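# Seat a keyed shaft into a loose gearbox bore

## Task

Lower the shaft, thin end first, into the gearbox bore from above until its shoulder rests on the bore's top rim. The thin end's key must enter only the slot (keyway) cut in the bore wall; the two keys on the shaft are aligned. The fit is tight. The gearbox is not fixed and must stay upright on its output flange. It counts only if the shaft stays seated without the robot holding it, so release it and move the hand away at the end.

## Robot and tools

Robot: two six-joint arms, left_arm (base on the +y side of the table) and right_arm, facing each other across it. Each carries an identical five-finger right hand, so hand axes and numbers mean the same thing on both; they are not mirrored.

World frame: origin on the table top midway between the arm bases, z = 0 at the table surface, +z up. Result lines report each hand point's position (metres) and orientation as quaternion wxyz, plus velocities, in this frame. Reported positions get less accurate at long reach.

Hand point: a point fixed to the palm, 0.05 m in front of it, where the index pad meets the thumb tip in a pinch. Its +z runs along the straightened fingers (they extend 0.06 to 0.07 m past it), +y points out of the palm, +x runs across the palm away from the thumb. A wrist bracket on the little-finger side sticks out 0.03 m beyond the point along +y and 0.11 m across the palm; it can collide with things.

Row layout (used by both motion tools): one flat list of 28 numbers, each in [-1, 1], always covering both arms. Order: left_arm dx, dy, dz, rx, ry, rz, then left_gripper little, ring, middle, index, thumb_bend, thumb_turn, force_limit, speed; then the same 14 for right_arm and right_gripper. dx..rz are an offset, not a pose: they are measured from the hand point's measured pose at the start of the action (for a call's first action, the last pose a result reported), expressed in the hand point's own axes. 1.0 equals 0.6 m or 180 degrees; rx, ry, rz form a single rotation vector. Each commanded pose is clipped per control step to within 100 mm and 16 degrees of the measured pose, so big offsets need several actions.

Hand numbers are targets, not offsets: for the four fingers and thumb_bend, +1 is straight/open and -1 fully curled; thumb_turn +1 is beside the palm, -1 in front of it facing the fingers. A pinch is roughly index -0.22, thumb_bend -0.75, thumb_turn -0.57. force_limit maps -1..+1 to about 0..10 N at the fingertip (0..15 N for the two thumb motors) and only stops closing motion. speed maps -1..+1 from nearly zero to full (whole travel in 0.6 s); close at -0.9 or lower for a gentle grip. There is no 'no change' value: to keep a hand as it is, resend the last eight numbers it ran; before any, send hand_measured plus hand_force_limit and hand_speed. A motor moves only when its target changes by at least 0.01. A wrap grip with thumb in front of the palm fits objects 0.035 to 0.08 m wide; turn the thumb before reaching the object.

Tools:
- execute_actions(actions): a list of actions; each action is a table of up to 15 rows, one per 1/30 s step, the last row held for the remaining steps of its 15. All rows of one action are offsets from that action's start pose, not from the previous row. An empty list just returns state and images.
- move(target, speed, stop_force, blocking): target is one 28-number row, offsets from the pose in the last result showing one. Each hand point follows a straight path to its target; both paths finish together, lasting 0.5 to 10 s. speed is m/s, 0.002 to 0.5 (default 0.25), turning capped at twice that in rad/s. stop_force (N, 9 to 40, shared by both arms) ends an arm's path when its wrist sensor feels that much extra resistance along the motion; then the hand backs to where it was two steps earlier. Use it only for moves without rotation, slowly; omit it when lifting off something you press on. blocking=false returns after 0.5 s and cannot combine with stop_force; follow with wait or stop before sending anything else.
- wait(seconds): 0 to 10, arms hold their last command.
- stop(): brakes a running move.
- zoom_image(camera, region): camera is cam_high, cam_left_wrist or cam_right_wrist; region [x0, y0, x1, y1] in pixels, at most 504 by 504.
- show_instructions(): shows the reference images.
- finished_scene(scene): ends the current scene (pass its number); irreversible.

Results: the state line per arm, Hand target lines (where the controller is driving), joint positions and torques (offset and noisy), Wrist force and Wrist torque in the end effector's own axes (noise up to about 2.4 N, offset up to about 4 N, saturates near 50 N, force points from the surface into the arm), hand_measured, hand_stopped_by (moving, target, force, stalled, fault), hand_load_n (positive when pushed open; loads near 0 mean the grip is lost). Moves add a 'move:' line: done, off_target, moving, held, contact or fault, with limits such as paced or held. 'pose unreachable' means the clearance check altered that arm's command. execute_actions results list per-step positions, with HELD marking restrained steps. Camera images: cam_high 504x504, wrist cameras 616x616 fisheye.

Cautions: the arms are stiff; commanding even slightly past a firm contact can trigger a fault stop (joint torque at its limit, or 150 N on the arm), freezing that arm for 10 s. Wrist joints tolerate only 25.4 N m, including held weight. Approach contacts slowly. Never let the arms strike or press on each other, including fingers, brackets and wrists. Do not drop the shaft, tip the gearbox or push anything off the table. Something may occasionally nudge loose objects. Holding loads heats motors; at 85 °C the arm brakes until cooled. Finish with the hand opened and withdrawn.

Each tool is called after ">>>" as name([rows], argument=value, ...), one row to a line, values as JSON.

Reference images:

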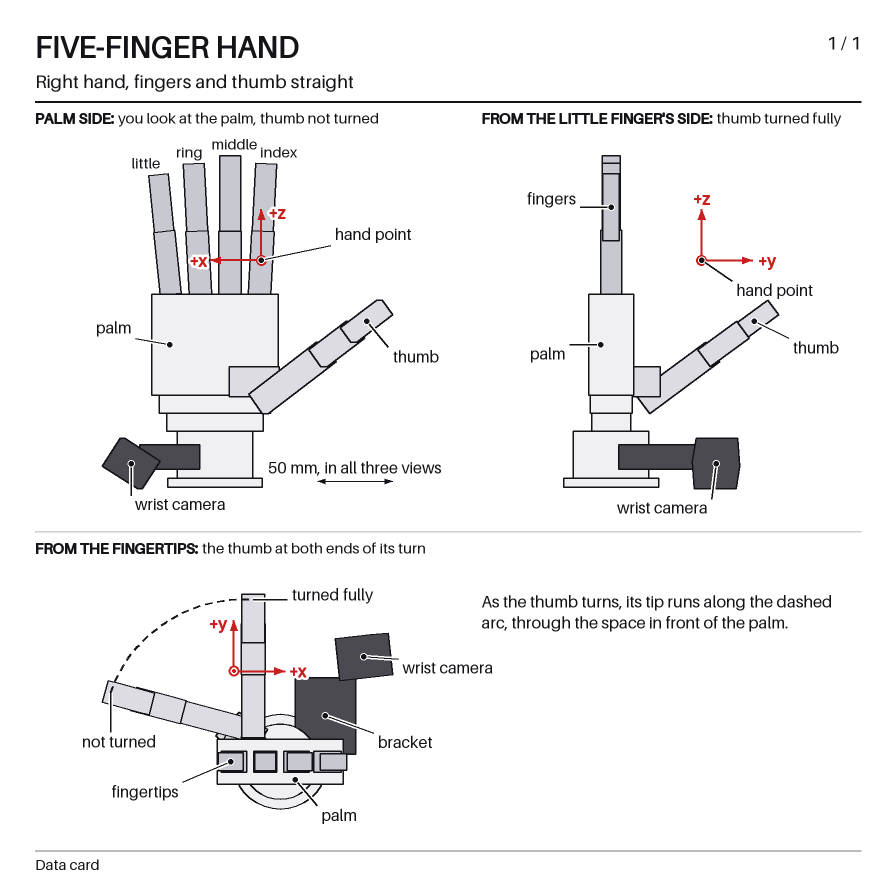

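## Session

>>> execute_actions(actions=[])

Scene clock: 0.00 s.
left_arm: end_effector_position=(+0.2497, +0.4560, +0.4834) hand_measured=(+1.000, +1.000, +1.000, +1.000, +1.000, +1.000) hand_load_n=(+0.0, +0.0, +0.0, +0.0, +0.0, +0.0) hand_stopped_by=(target, target, target, target, target, target) hand_force_limit=0.00 hand_speed=-0.80 end_effector_quat_wxyz=(+0.022, +0.298, +0.954, -0.022) end_effector_velocity=(-0.000, +0.000, +0.000) end_effector_angular_velocity=(-0.002, +0.000, +0.001) | right_arm: end_effector_position=(+0.0538, -0.2446, +0.4849) hand_measured=(+1.000, +1.000, +1.000, +1.000, +1.000, +1.000) hand_load_n=(+0.0, +0.0, +0.0, +0.0, +0.0, +0.0) hand_stopped_by=(target, target, target, target, target, target) hand_force_limit=0.00 hand_speed=-0.80 end_effector_quat_wxyz=(+0.001, -0.380, +0.925, -0.006) end_effector_velocity=(-0.000, +0.000, +0.000) end_effector_angular_velocity=(+0.001, -0.001, +0.000)
Joint positions: left_arm=[ 0.545 -1.749  1.333  1.925  1.581 -1.889] | right_arm=[-1.179 -1.732  1.328  1.973  1.582 -1.887]
Joint velocities: left_arm=[ 0.001 -0.001 -0.001 -0.     0.001 -0.   ] | right_arm=[ 0.001 -0.    -0.    -0.001 -0.     0.   ]
Joint torques (N m, as the arm reports them, + toward a larger angle): no reading
Motor temperatures (°C, as the motors report them): left_arm=[27 27 28 32 35 31] | right_arm=[28 27 27 30 35 33]
Wrist force (N, on the end effector, along its own x y z axes, offset not removed): no reading
Wrist torque (N m, same axes, about the end effector's origin, offset not removed): no reading
Hand target (left_arm): +0.250, +0.456, +0.483; +0.022, +0.298, +0.954, -0.022
Hand target (right_arm): +0.054, -0.245, +0.485; +0.001, -0.380, +0.925, -0.006

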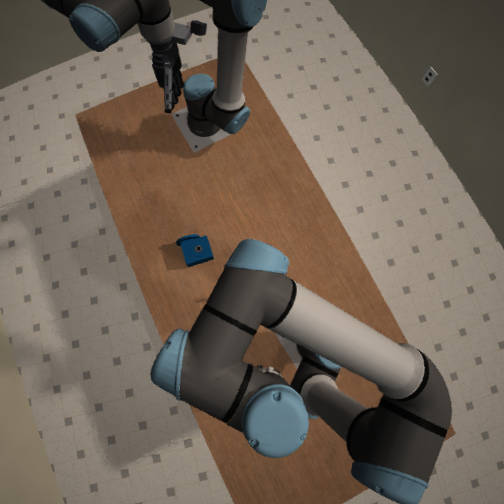

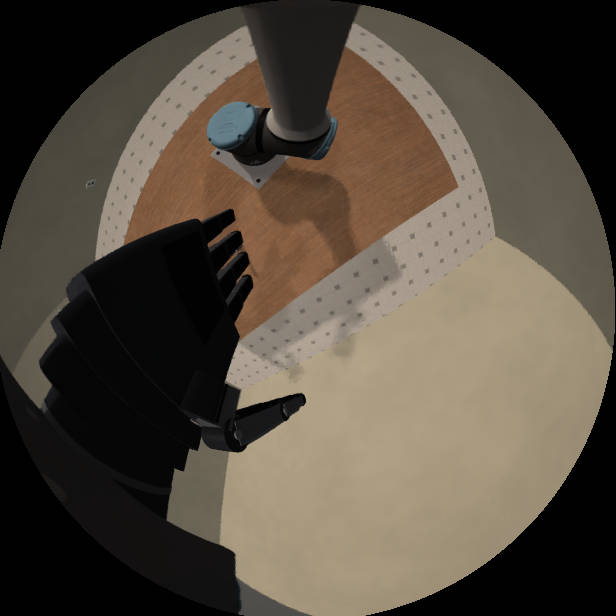

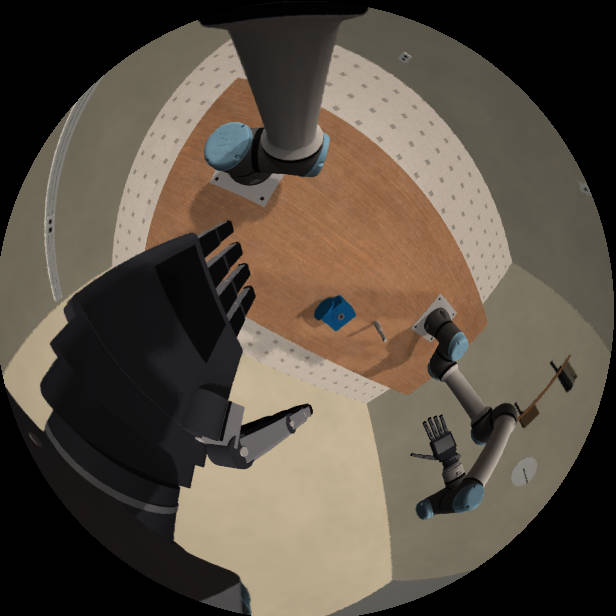

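>>> zoom_image(camera="cam_right_wrist", region=[290, 270, 410, 370])

>>> zoom_image(camera="cam_high", region=[150, 210, 250, 310])

Region (290, 270, 410, 370) of cam_right_wrist's 616x616 image, scaled by 4.200, with more detail than that image has.

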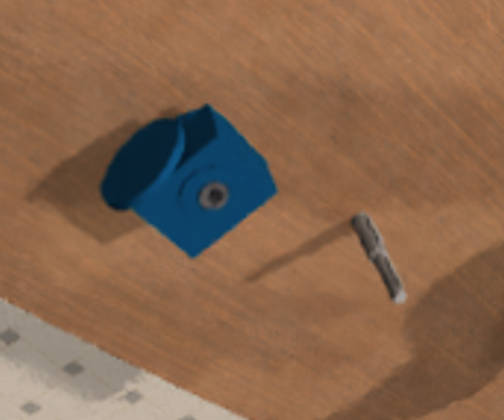

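Region (150, 210, 250, 310) of cam_high's 504x504 image, scaled by 5.040, with more detail than that image has.

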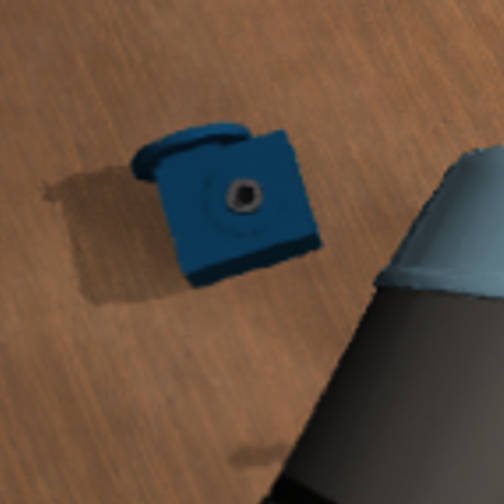

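>>> move(target=[0.195,-0.45,0.383,0,0,0,1,1,1,1,1,1,0,-0.8,-0.2,0.095,0.31,0,0,0,1,1,1,1,1,1,0,-0.8])

Scene clock: 2.67 s.
left_arm: end_effector_position=(+0.0063, +0.2885, +0.2552) hand_measured=(+1.000, +1.000, +1.000, +1.000, +1.000, +1.000) hand_load_n=(+0.0, +0.0, +0.0, +0.0, +0.0, +0.0) hand_stopped_by=(target, target, target, target, target, target) hand_force_limit=0.00 hand_speed=-0.80 end_effector_quat_wxyz=(+0.021, +0.298, +0.954, -0.023) end_effector_velocity=(-0.001, -0.000, -0.002) end_effector_angular_velocity=(+0.003, -0.002, +0.001) | right_arm: end_effector_position=(+0.1003, -0.1214, +0.2980) hand_measured=(+1.000, +1.000, +1.000, +1.000, +1.000, +1.000) hand_load_n=(+0.0, +0.0, +0.0, +0.0, +0.0, +0.0) hand_stopped_by=(target, target, target, target, target, target) hand_force_limit=0.00 hand_speed=-0.80 end_effector_quat_wxyz=(+0.001, -0.380, +0.925, -0.006) end_effector_velocity=(+0.001, +0.001, -0.000) end_effector_angular_velocity=(+0.003, -0.001, +0.000)
Joint positions: left_arm=[-0.815 -1.79   1.969  1.368  1.514 -3.247] | right_arm=[-0.897 -1.454  1.546  1.481  1.582 -1.605]
Joint velocities: left_arm=[-0.001  0.004  0.003 -0.003  0.    -0.002] | right_arm=[ 0.001  0.001 -0.001 -0.003 -0.001  0.   ]
Joint torques (N m, as the arm reports them, + toward a larger angle): left_arm=[-10.61  -3.03  -9.82   0.57  -1.99  -1.44] | right_arm=[ 13.02 -12.28 -29.58   1.29   2.48   1.77]
Motor temperatures (°C, as the motors report them): left_arm=[27 27 28 32 35 31] | right_arm=[28 27 27 30 35 33]
Wrist force (N, on the end effector, along its own x y z axes, offset not removed): left_arm=[-3.6 1.4 0.3] | right_arm=[-0.4 -1.5 0.2]
Wrist torque (N m, same axes, about the end effector's origin, offset not removed): left_arm=[0.20 0.58 -0.27] | right_arm=[-0.50 0.32 0.08]
Hand target (left_arm): +0.006, +0.288, +0.255; +0.021, +0.298, +0.954, -0.023
Hand target (right_arm): +0.100, -0.121, +0.298; +0.001, -0.380, +0.925, -0.006
Off the commanded pose (left_arm): 0.001 m, 0 deg.
Off the commanded pose (right_arm): 0.000 m, 0 deg.
move: done
camera_calibration (this result's frames):
cam_left_wrist: T_world_to_cam=[[0.653354, 0.757045, 0.00339752, -0.223769], [0.595121, -0.516372, 0.615785, -0.0198537], [0.467931, -0.400303, -0.787907, 0.441609], [0, 0, 0, 1]] pos_world=[-0.0486272, 0.335929, 0.360933]
cam_right_wrist: T_world_to_cam=[[-0.589345, 0.807869, -0.00447226, 0.159017], [0.683961, 0.501885, 0.529442, -0.15844], [0.429965, 0.308966, -0.848334, 0.375972], [0, 0, 0, 1]] pos_world=[0.0404282, -0.165109, 0.403546]

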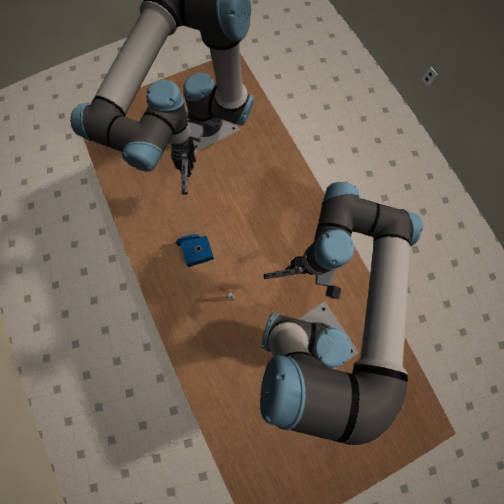

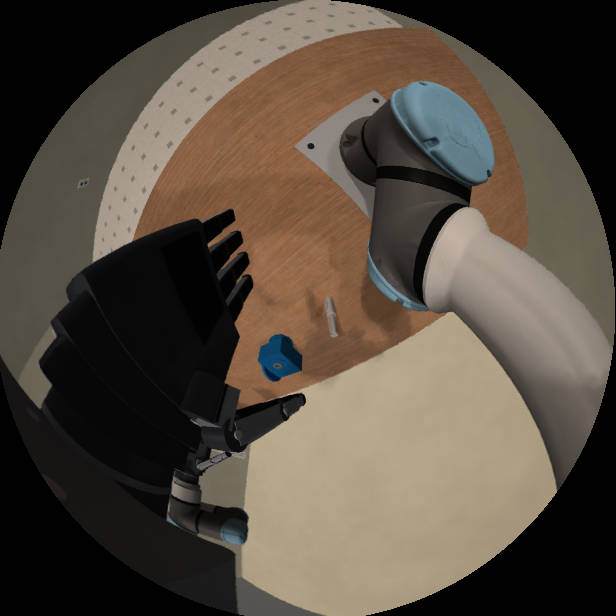

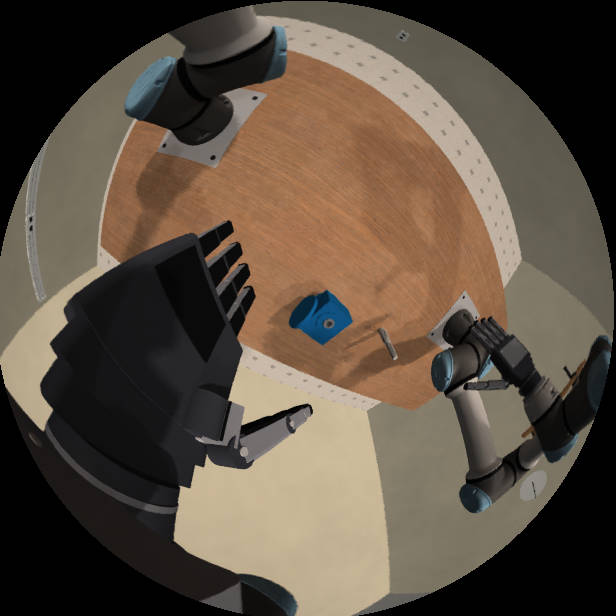

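>>> zoom_image(camera="cam_left_wrist", region=[300, 285, 360, 345])

>>> zoom_image(camera="cam_right_wrist", region=[360, 315, 420, 375])

>>> zoom_image(camera="cam_right_wrist", region=[285, 280, 365, 360])

>>> zoom_image(camera="cam_high", region=[200, 270, 250, 320])

Region (300, 285, 360, 345) of cam_left_wrist's 616x616 image, scaled by 8.400, with more detail than that image has.

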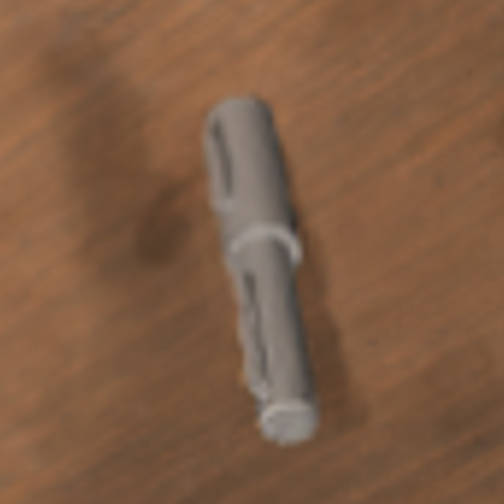

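Region (360, 315, 420, 375) of cam_right_wrist's 616x616 image, scaled by 8.400, with more detail than that image has.

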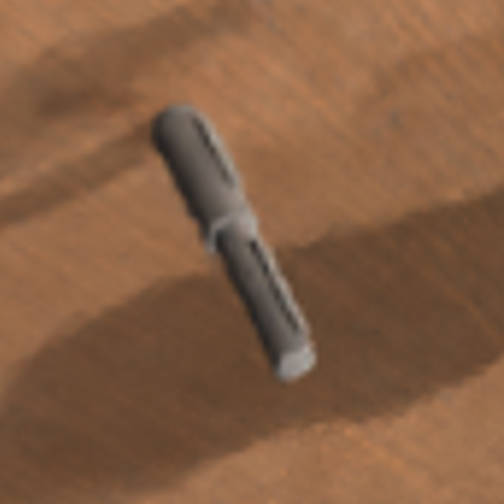

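Region (285, 280, 365, 360) of cam_right_wrist's 616x616 image, scaled by 6.300, with more detail than that image has.

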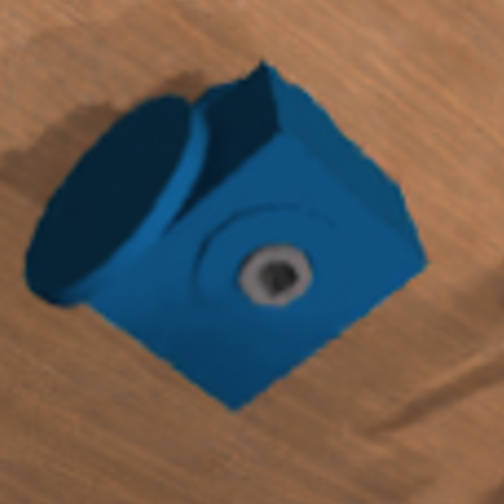

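Region (200, 270, 250, 320) of cam_high's 504x504 image, scaled by 10.080, with more detail than that image has.

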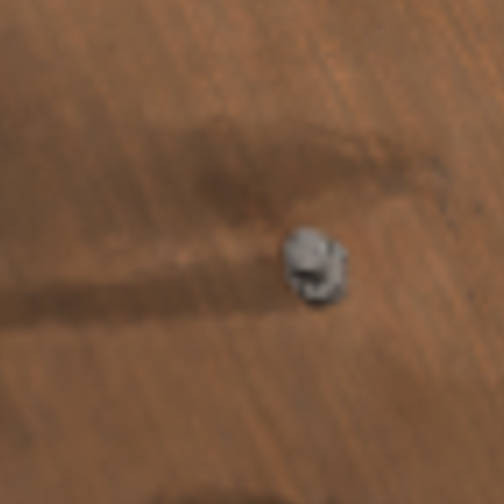

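>>> move(target=[0.2,-0.14,0,0,0,0,1,1,1,1,1,1,0,-0.8,-0.35,0,0.125,0,0,0,1,1,1,1,1,1,0,-0.8])

>>> zoom_image(camera="cam_right_wrist", region=[200, 150, 440, 390])

Scene clock: 5.03 s.
left_arm: end_effector_position=(-0.1401, +0.2878, +0.2512) hand_measured=(+1.000, +1.000, +1.000, +1.000, +1.000, +1.000) hand_load_n=(+0.0, +0.0, +0.0, +0.0, +0.0, +0.0) hand_stopped_by=(target, target, target, target, target, target) hand_force_limit=0.00 hand_speed=-0.80 end_effector_quat_wxyz=(+0.021, +0.298, +0.954, -0.022) end_effector_velocity=(-0.000, -0.000, -0.000) end_effector_angular_velocity=(-0.001, -0.001, -0.001) | right_arm: end_effector_position=(+0.2499, +0.0256, +0.2227) hand_measured=(+1.000, +1.000, +1.000, +1.000, +1.000, +1.000) hand_load_n=(+0.0, +0.0, +0.0, +0.0, +0.0, +0.0) hand_stopped_by=(target, target, target, target, target, target) hand_force_limit=0.00 hand_speed=-0.80 end_effector_quat_wxyz=(+0.001, -0.380, +0.925, -0.006) end_effector_velocity=(+0.001, +0.001, +0.000) end_effector_angular_velocity=(-0.001, +0.000, +0.000)
Joint positions: left_arm=[-1.211 -1.629  1.849  1.35   1.51  -3.644] | right_arm=[-0.885 -0.913  0.978  1.508  1.582 -1.593]
Joint velocities: left_arm=[-0.001  0.001 -0.001  0.    -0.001  0.   ] | right_arm=[ 0.     0.004 -0.007  0.004  0.001  0.   ]
Joint torques (N m, as the arm reports them, + toward a larger angle): left_arm=[-11.34  -9.18 -27.58   2.82  -2.08  -1.62] | right_arm=[ 12.91 -34.85 -30.02   4.11   2.42   1.8 ]
Motor temperatures (°C, as the motors report them): left_arm=[27 27 28 32 35 31] | right_arm=[28 27 27 30 35 33]
Wrist force (N, on the end effector, along its own x y z axes, offset not removed): left_arm=[-4.2 0.9 1.3] | right_arm=[-1.6 0.3 1.2]
Wrist torque (N m, same axes, about the end effector's origin, offset not removed): left_arm=[0.02 0.54 -0.08] | right_arm=[-0.05 0.32 -0.08]
Hand target (left_arm): -0.140, +0.288, +0.251; +0.021, +0.298, +0.954, -0.022
Hand target (right_arm): +0.250, +0.026, +0.223; +0.001, -0.380, +0.925, -0.006
Off the commanded pose (left_arm): 0.000 m, 0 deg.
Off the commanded pose (right_arm): 0.000 m, 0 deg.
move: done
camera_calibration (this result's frames):
cam_left_wrist: T_world_to_cam=[[0.653348, 0.757049, 0.0035272, -0.127609], [0.595511, -0.516803, 0.615046, 0.0697703], [0.467443, -0.399739, -0.788483, 0.506551], [0, 0, 0, 1]] pos_world=[-0.194959, 0.335152, 0.356945]
cam_right_wrist: T_world_to_cam=[[-0.589336, 0.807876, -0.00443419, 0.128023], [0.683941, 0.501833, 0.529517, -0.2947], [0.430009, 0.30903, -0.848288, 0.202291], [0, 0, 0, 1]] pos_world=[0.190019, -0.0180505, 0.328218]

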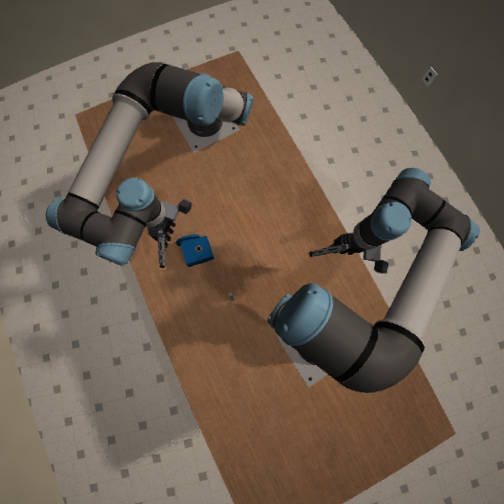

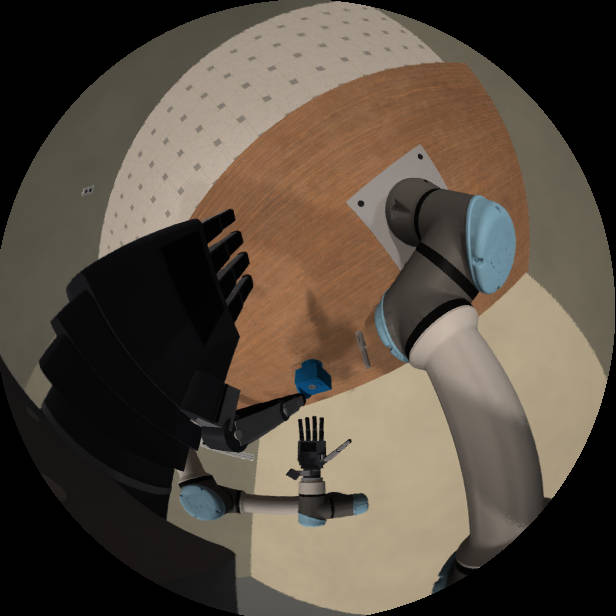

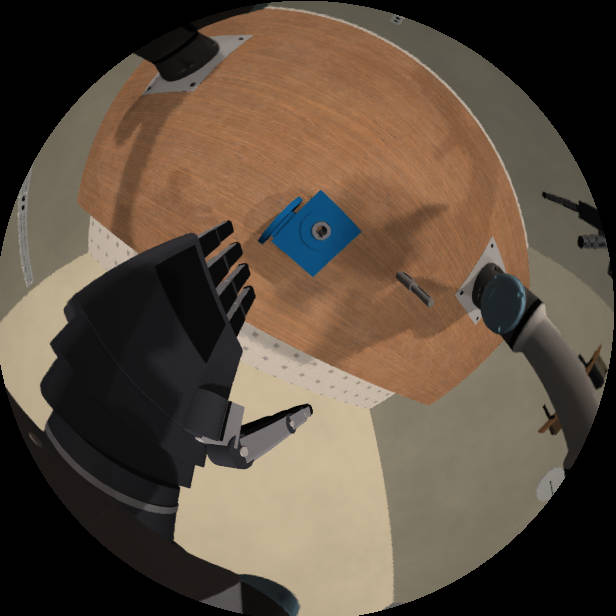

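Region (200, 150, 440, 390) of cam_right_wrist's 616x616 image, scaled by 2.100, with more detail than that image has.

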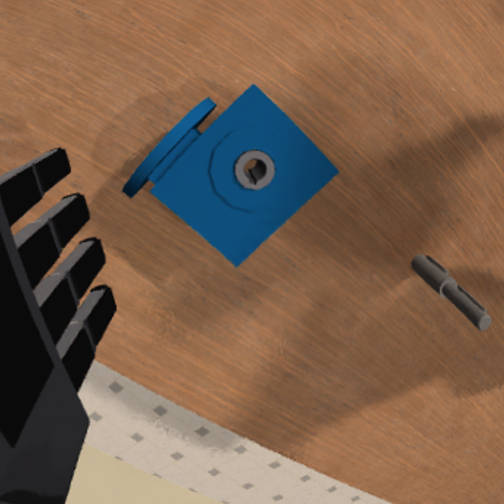

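>>> zoom_image(camera="cam_right_wrist", region=[301, 210, 341, 250])

>>> zoom_image(camera="cam_right_wrist", region=[385, 260, 445, 320])

Region (301, 210, 341, 250) of cam_right_wrist's 616x616 image, scaled by 12.600, with more detail than that image has.

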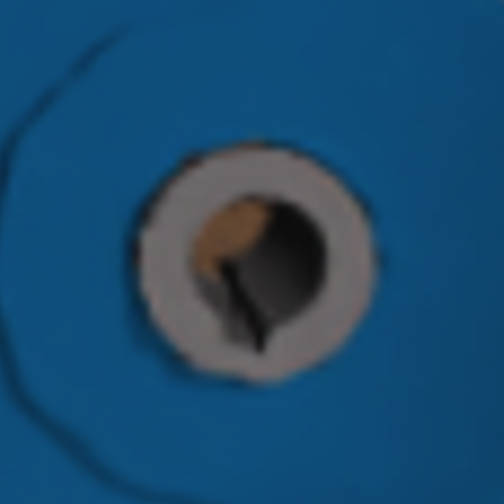

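Region (385, 260, 445, 320) of cam_right_wrist's 616x616 image, scaled by 8.400, with more detail than that image has.

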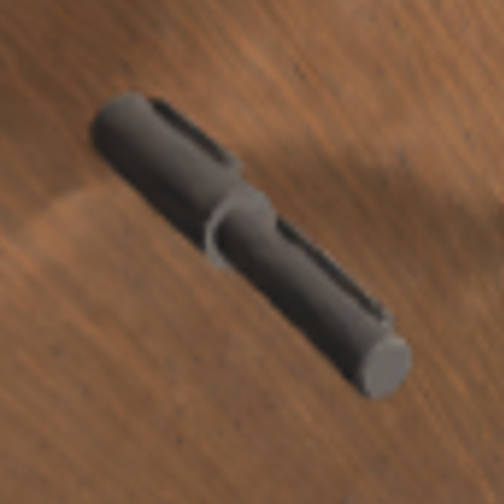

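>>> move(target=[0,0,0,0,0,0,1,1,1,1,1,1,0,-0.8,0.27,0.2,-0.13,0,0,0.915,1,1,1,1,1,-0.57,0,0], speed=0.5)

>>> move(target=[0,0,0,0,0,0,1,1,1,1,1,1,0,-0.8,0.1,0,0.1,0,0.5,0,1,1,1,1,1,-0.57,0,0], speed=0.4)

Scene clock: 9.27 s.
left_arm: end_effector_position=(-0.1401, +0.2878, +0.2512) hand_measured=(+1.000, +1.000, +1.000, +1.000, +1.000, +1.000) hand_load_n=(+0.0, +0.0, +0.0, +0.0, +0.0, +0.0) hand_stopped_by=(target, target, target, target, target, target) hand_force_limit=0.00 hand_speed=-0.80 end_effector_quat_wxyz=(+0.021, +0.298, +0.954, -0.022) end_effector_velocity=(+0.001, +0.000, -0.001) end_effector_angular_velocity=(+0.003, -0.005, +0.000) | right_arm: end_effector_position=(+0.0496, -0.0027, +0.2994) hand_measured=(+1.000, +1.000, +1.000, +1.000, +1.000, -0.570) hand_load_n=(+0.0, +0.0, +0.0, +0.0, +0.0, +0.0) hand_stopped_by=(target, target, target, target, target, target) hand_force_limit=0.00 hand_speed=0.00 end_effector_quat_wxyz=(+0.006, +0.866, +0.500, +0.000) end_effector_velocity=(+0.000, -0.000, +0.000) end_effector_angular_velocity=(-0.002, -0.002, -0.008)
Joint positions: left_arm=[-1.211 -1.629  1.849  1.35   1.51  -3.644] | right_arm=[-0.398 -0.892  0.753  1.718  1.581  1.768]
Joint velocities: left_arm=[ 0.     0.003  0.002  0.001  0.    -0.   ] | right_arm=[ 0.     0.002 -0.004  0.003  0.002  0.009]
Joint torques (N m, as the arm reports them, + toward a larger angle): left_arm=[ 12.42 -22.48  -8.99   0.37   0.78   2.05] | right_arm=[ 12.56 -33.73 -29.88   4.16   2.58   1.75]
Motor temperatures (°C, as the motors report them): left_arm=[27 27 28 32 35 31] | right_arm=[28 27 27 30 35 33]
Wrist force (N, on the end effector, along its own x y z axes, offset not removed): left_arm=[-5.0 -1.1 -0.5] | right_arm=[-3.2 -2.8 1.9]
Wrist torque (N m, same axes, about the end effector's origin, offset not removed): left_arm=[-0.18 0.80 -0.18] | right_arm=[-0.57 0.61 -0.11]
Hand target (left_arm): -0.140, +0.288, +0.251; +0.021, +0.298, +0.954, -0.022
Hand target (right_arm): +0.050, -0.003, +0.299; +0.006, +0.866, +0.500, +0.000
Off the commanded pose (left_arm): 0.000 m, 0 deg.
Off the commanded pose (right_arm): 0.001 m, 0 deg.
move: done
camera_calibration (this result's frames):
cam_left_wrist: T_world_to_cam=[[0.653348, 0.757049, 0.00352173, -0.127606], [0.595507, -0.516796, 0.615056, 0.0697627], [0.467447, -0.399748, -0.788476, 0.506551], [0, 0, 0, 1]] pos_world=[-0.194958, 0.33515, 0.356944]
cam_right_wrist: T_world_to_cam=[[0.781894, -0.623119, 0.0190653, -0.0457445], [-0.535297, -0.655391, 0.532841, -0.127713], [-0.319529, -0.426831, -0.846, 0.396755], [0, 0, 0, 1]] pos_world=[0.0941774, 0.057141, 0.404578]

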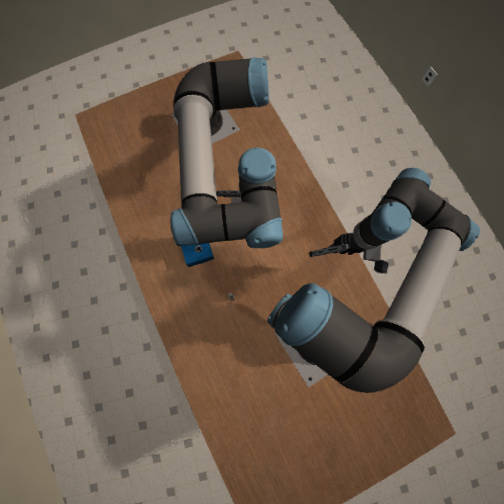

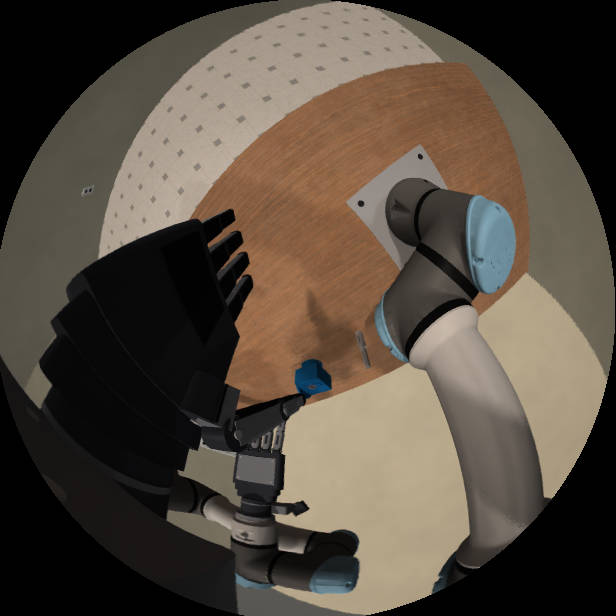

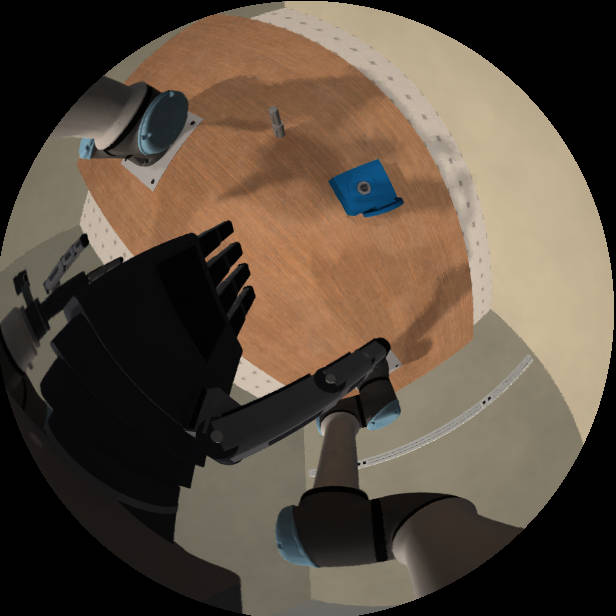

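Scene clock: 11.83 s.
left_arm: end_effector_position=(-0.1401, +0.2878, +0.2512) hand_measured=(+1.000, +1.000, +1.000, +1.000, +1.000, +1.000) hand_load_n=(+0.0, +0.0, +0.0, +0.0, +0.0, +0.0) hand_stopped_by=(target, target, target, target, target, target) hand_force_limit=0.00 hand_speed=-0.80 end_effector_quat_wxyz=(+0.021, +0.298, +0.954, -0.022) end_effector_velocity=(+0.000, +0.000, -0.000) end_effector_angular_velocity=(+0.001, -0.001, -0.001) | right_arm: end_effector_position=(+0.0801, +0.0491, +0.2388) hand_measured=(+1.000, +1.000, +1.000, +1.000, +1.000, -0.570) hand_load_n=(+0.0, +0.0, +0.0, +0.0, +0.0, +0.0) hand_stopped_by=(target, target, target, target, target, target) hand_force_limit=0.00 hand_speed=0.00 end_effector_quat_wxyz=(-0.350, +0.612, +0.358, +0.612) end_effector_velocity=(+0.001, +0.001, +0.000) end_effector_angular_velocity=(+0.008, -0.005, +0.000)
Joint positions: left_arm=[-1.211 -1.629  1.849  1.35   1.51  -3.644] | right_arm=[-0.281 -1.505  2.089 -0.578  1.882  1.562]
Joint velocities: left_arm=[0.    0.    0.    0.    0.    0.001] | right_arm=[-0.002  0.002  0.004 -0.016 -0.002 -0.003]
Joint torques (N m, as the arm reports them, + toward a larger angle): left_arm=[ 11.92 -22.06  -9.38   0.41   0.76   2.18] | right_arm=[-14.07 -10.44  -9.74  -3.02  -2.59  -1.4 ]
Motor temperatures (°C, as the motors report them): left_arm=[27 27 28 32 35 31] | right_arm=[28 27 27 30 35 33]
Wrist force (N, on the end effector, along its own x y z axes, offset not removed): left_arm=[-6.0 -1.7 0.6] | right_arm=[0.9 0.3 -1.7]
Wrist torque (N m, same axes, about the end effector's origin, offset not removed): left_arm=[-0.12 0.90 -0.29] | right_arm=[-0.06 0.03 0.26]
Hand target (left_arm): -0.140, +0.288, +0.251; +0.021, +0.298, +0.954, -0.022
Hand target (right_arm): +0.080, +0.049, +0.239; -0.350, +0.612, +0.358, +0.612
Off the commanded pose (left_arm): 0.000 m, 0 deg.
Off the commanded pose (right_arm): 0.000 m, 0 deg.
move: done
camera_calibration (this result's frames):
cam_left_wrist: T_world_to_cam=[[0.653348, 0.757049, 0.00352173, -0.127606], [0.595507, -0.516796, 0.615056, 0.0697627], [0.467447, -0.399748, -0.788476, 0.50655], [0, 0, 0, 1]] pos_world=[-0.194958, 0.33515, 0.356944]
cam_right_wrist: T_world_to_cam=[[0.85467, -0.500267, -0.138825, -0.010282], [-0.371766, -0.403072, -0.836255, 0.256292], [0.362394, 0.766333, -0.530476, 0.188809], [0, 0, 0, 1]] pos_world=[0.0356453, -0.0465297, 0.313057]

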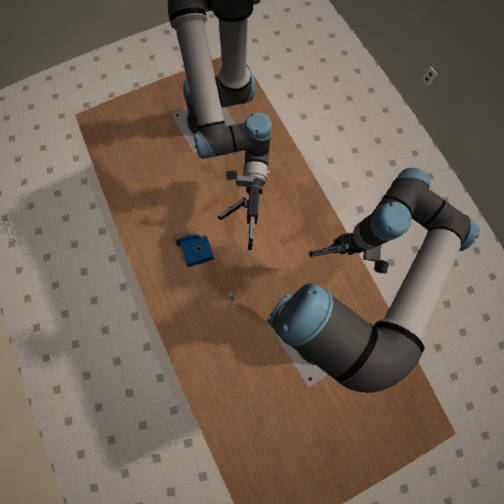

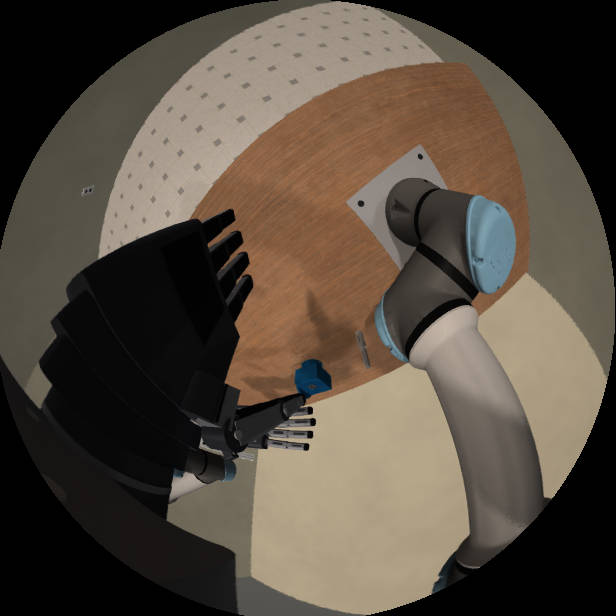

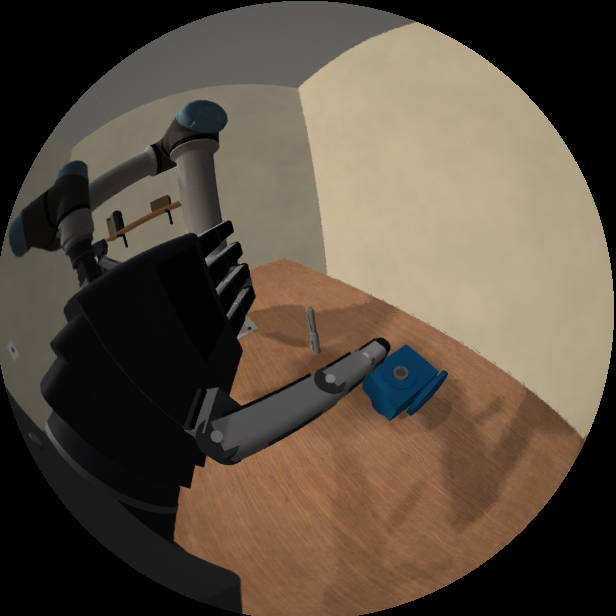

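>>> move(target=[0,0,0,0,0,0,1,1,1,1,1,1,0,-0.8,-0.1,-0.02,0.317,0,0,0,-1,-1,-1,0.3,-0.5,-0.57,0,0])

>>> zoom_image(camera="cam_right_wrist", region=[180, 200, 420, 440])

>>> zoom_image(camera="cam_high", region=[180, 240, 300, 360])

Scene clock: 13.97 s.
left_arm: end_effector_position=(-0.1401, +0.2878, +0.2512) hand_measured=(+1.000, +1.000, +1.000, +1.000, +1.000, +1.000) hand_load_n=(+0.0, +0.0, +0.0, +0.0, +0.0, +0.0) hand_stopped_by=(target, target, target, target, target, target) hand_force_limit=0.00 hand_speed=-0.80 end_effector_quat_wxyz=(+0.021, +0.298, +0.954, -0.022) end_effector_velocity=(-0.001, -0.001, -0.000) end_effector_angular_velocity=(-0.000, -0.000, -0.001) | right_arm: end_effector_position=(+0.1650, +0.2194, +0.1777) hand_measured=(-1.000, -1.000, -1.000, +0.300, -0.500, -0.570) hand_load_n=(+0.0, +0.0, +0.0, +0.0, +0.0, +0.0) hand_stopped_by=(target, target, target, target, target, target) hand_force_limit=0.00 hand_speed=0.00 end_effector_quat_wxyz=(-0.350, +0.612, +0.358, +0.612) end_effector_velocity=(+0.000, -0.000, +0.000) end_effector_angular_velocity=(+0.000, +0.000, -0.001)
Joint positions: left_arm=[-1.211 -1.629  1.849  1.35   1.51  -3.644] | right_arm=[-0.37  -1.06   1.668 -0.602  1.793  1.562]
Joint velocities: left_arm=[-0.     0.003 -0.002 -0.001 -0.001  0.001] | right_arm=[-0.     0.    -0.     0.     0.001  0.   ]
Joint torques (N m, as the arm reports them, + toward a larger angle): left_arm=[ 12.09 -21.85  -9.21   0.46   0.82   2.  ] | right_arm=[-14.92 -29.1  -30.48  -0.25   2.5    1.72]
Motor temperatures (°C, as the motors report them): left_arm=[27 27 28 32 35 31] | right_arm=[28 27 27 30 35 33]
Wrist force (N, on the end effector, along its own x y z axes, offset not removed): left_arm=[-2.3 1.8 1.5] | right_arm=[-1.4 -0.8 1.3]
Wrist torque (N m, same axes, about the end effector's origin, offset not removed): left_arm=[0.31 0.12 -0.16] | right_arm=[-0.27 0.42 0.17]
Hand target (left_arm): -0.140, +0.288, +0.251; +0.021, +0.298, +0.954, -0.022
Hand target (right_arm): +0.165, +0.219, +0.178; -0.350, +0.612, +0.358, +0.612
Off the commanded pose (left_arm): 0.000 m, 0 deg.
Off the commanded pose (right_arm): 0.000 m, 0 deg.
move: done
camera_calibration (this result's frames):
cam_left_wrist: T_world_to_cam=[[0.653348, 0.757049, 0.00352191, -0.127606], [0.595507, -0.516796, 0.615056, 0.0697627], [0.467448, -0.399748, -0.788476, 0.50655], [0, 0, 0, 1]] pos_world=[-0.194958, 0.33515, 0.356944]
cam_right_wrist: T_world_to_cam=[[0.854703, -0.500184, -0.138921, -0.00612113], [-0.37181, -0.403085, -0.83623, 0.30536], [0.362272, 0.76638, -0.530491, -0.00483224], [0, 0, 0, 1]] pos_world=[0.120518, 0.123728, 0.251937]

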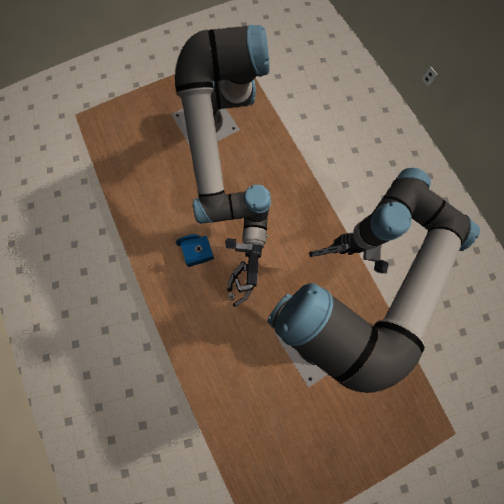

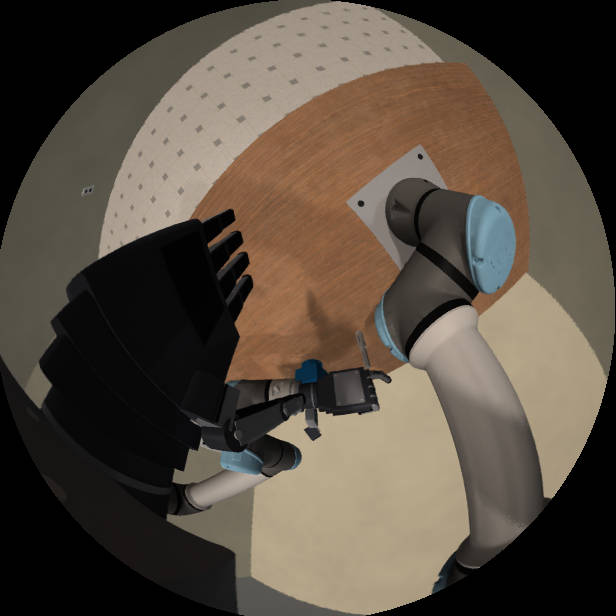

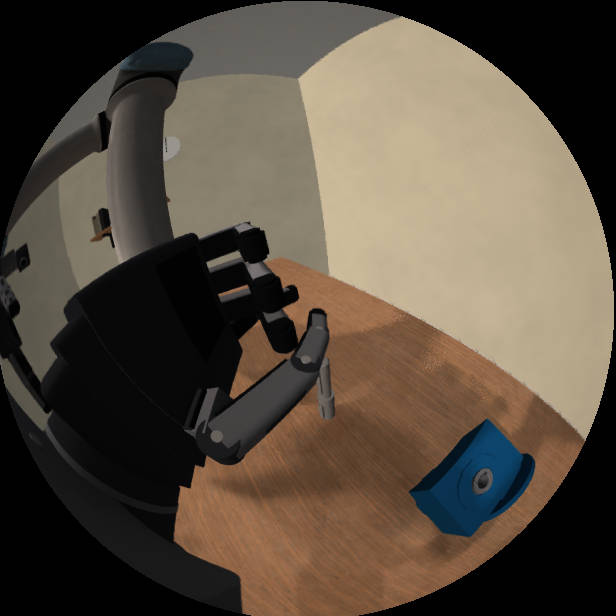

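Region (180, 200, 420, 440) of cam_right_wrist's 616x616 image, scaled by 2.100, with more detail than that image has.

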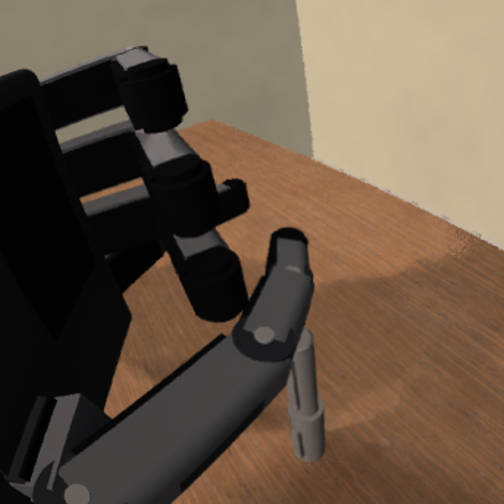

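Region (180, 240, 300, 360) of cam_high's 504x504 image, scaled by 4.200, with more detail than that image has.

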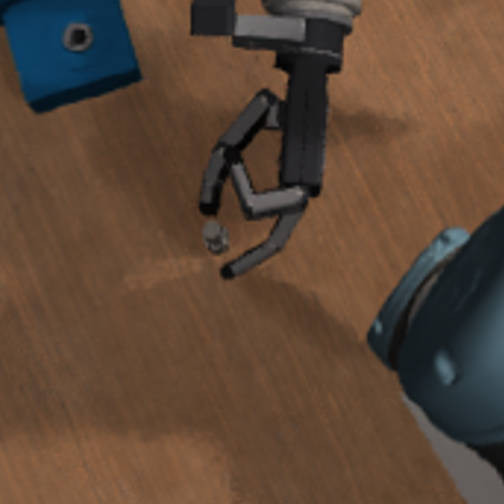

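>>> move(target=[0,0,0,0,0,0,1,1,1,1,1,1,0,-0.8,-0.065,0.01,0.025,0,0,0,-1,-1,-1,0.4,-0.5,-0.57,0,0], speed=0.1)

>>> zoom_image(camera="cam_right_wrist", region=[220, 240, 420, 440])

>>> zoom_image(camera="cam_high", region=[190, 260, 270, 340])

Scene clock: 15.13 s.
left_arm: end_effector_position=(-0.1401, +0.2878, +0.2512) hand_measured=(+1.000, +1.000, +1.000, +1.000, +1.000, +1.000) hand_load_n=(+0.0, +0.0, +0.0, +0.0, +0.0, +0.0) hand_stopped_by=(target, target, target, target, target, target) hand_force_limit=0.00 hand_speed=-0.80 end_effector_quat_wxyz=(+0.021, +0.298, +0.954, -0.022) end_effector_velocity=(+0.000, +0.000, +0.000) end_effector_angular_velocity=(-0.000, -0.000, -0.001) | right_arm: end_effector_position=(+0.1779, +0.2290, +0.1388) hand_measured=(-1.000, -1.000, -1.000, +0.400, -0.500, -0.570) hand_load_n=(+0.0, +0.0, +0.0, +0.0, +0.0, +0.0) hand_stopped_by=(target, target, target, target, target, target) hand_force_limit=0.00 hand_speed=0.00 end_effector_quat_wxyz=(-0.350, +0.612, +0.358, +0.612) end_effector_velocity=(+0.001, +0.000, -0.001) end_effector_angular_velocity=(+0.000, -0.001, -0.002)
Joint positions: left_arm=[-1.211 -1.629  1.849  1.35   1.51  -3.644] | right_arm=[-0.388 -0.984  1.664 -0.673  1.776  1.562]
Joint velocities: left_arm=[ 0.    -0.001 -0.     0.001 -0.     0.001] | right_arm=[-0.001  0.002 -0.001 -0.002  0.001 -0.001]
Joint torques (N m, as the arm reports them, + toward a larger angle): left_arm=[ 12.14 -22.31  -9.12   0.42   0.79   2.18] | right_arm=[-14.85 -30.38 -28.99  -3.05  -2.62  -1.55]
Motor temperatures (°C, as the motors report them): left_arm=[27 27 28 32 35 31] | right_arm=[28 27 27 30 35 33]
Wrist force (N, on the end effector, along its own x y z axes, offset not removed): left_arm=[-1.9 -2.0 2.1] | right_arm=[0.1 -0.5 2.2]
Wrist torque (N m, same axes, about the end effector's origin, offset not removed): left_arm=[-0.42 0.16 -0.18] | right_arm=[-0.16 0.24 0.11]
Hand target (left_arm): -0.140, +0.288, +0.251; +0.021, +0.298, +0.954, -0.022
Hand target (right_arm): +0.178, +0.229, +0.139; -0.350, +0.612, +0.358, +0.612
Off the commanded pose (left_arm): 0.000 m, 0 deg.
Off the commanded pose (right_arm): 0.000 m, 0 deg.
move: done
camera_calibration (this result's frames):
cam_left_wrist: T_world_to_cam=[[0.653348, 0.757049, 0.00352167, -0.127606], [0.595507, -0.516796, 0.615055, 0.0697629], [0.467447, -0.399748, -0.788476, 0.50655], [0, 0, 0, 1]] pos_world=[-0.194958, 0.33515, 0.356944]
cam_right_wrist: T_world_to_cam=[[0.854697, -0.500181, -0.138972, -0.0177808], [-0.371849, -0.403067, -0.836221, 0.281485], [0.362246, 0.766392, -0.530492, -0.0375333], [0, 0, 0, 1]] pos_world=[0.133463, 0.133329, 0.213001]

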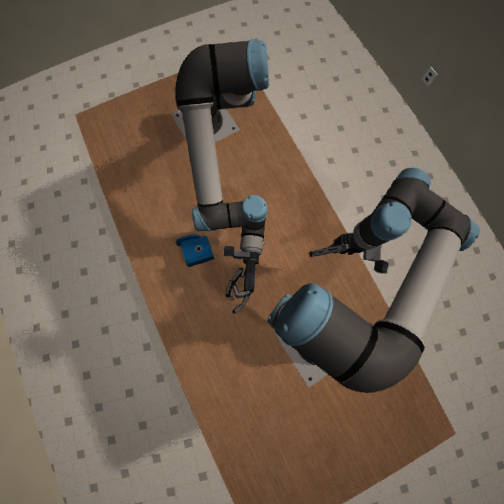

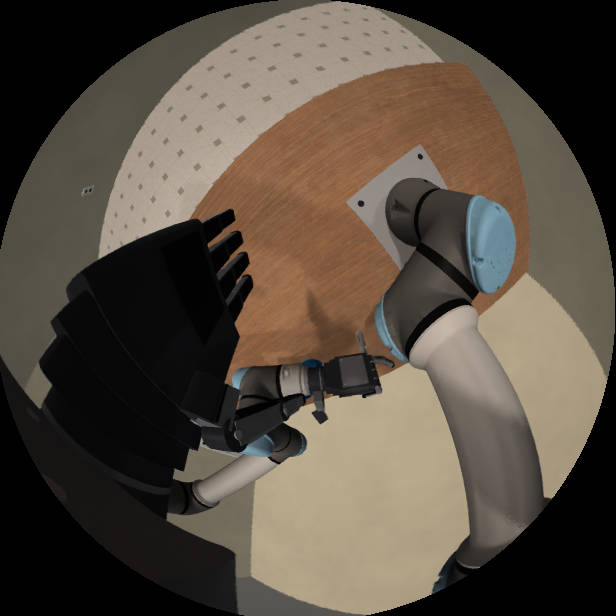

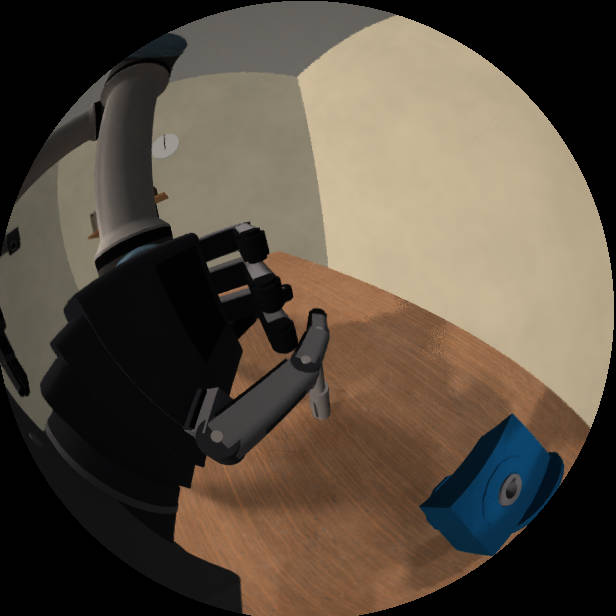

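Region (220, 240, 420, 440) of cam_right_wrist's 616x616 image, scaled by 2.520, with more detail than that image has.

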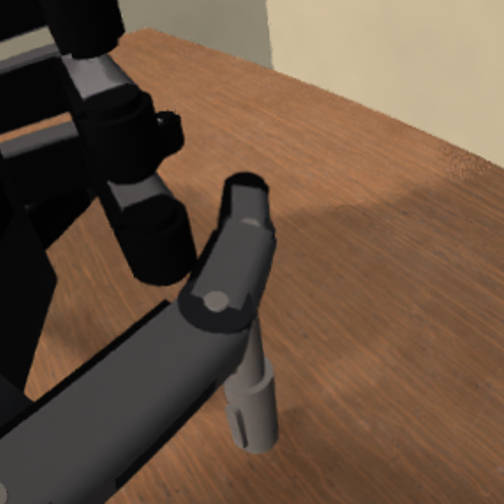

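Region (190, 260, 270, 340) of cam_high's 504x504 image, scaled by 6.300, with more detail than that image has.

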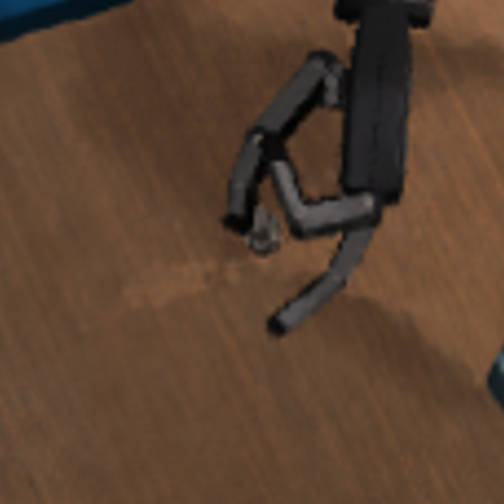

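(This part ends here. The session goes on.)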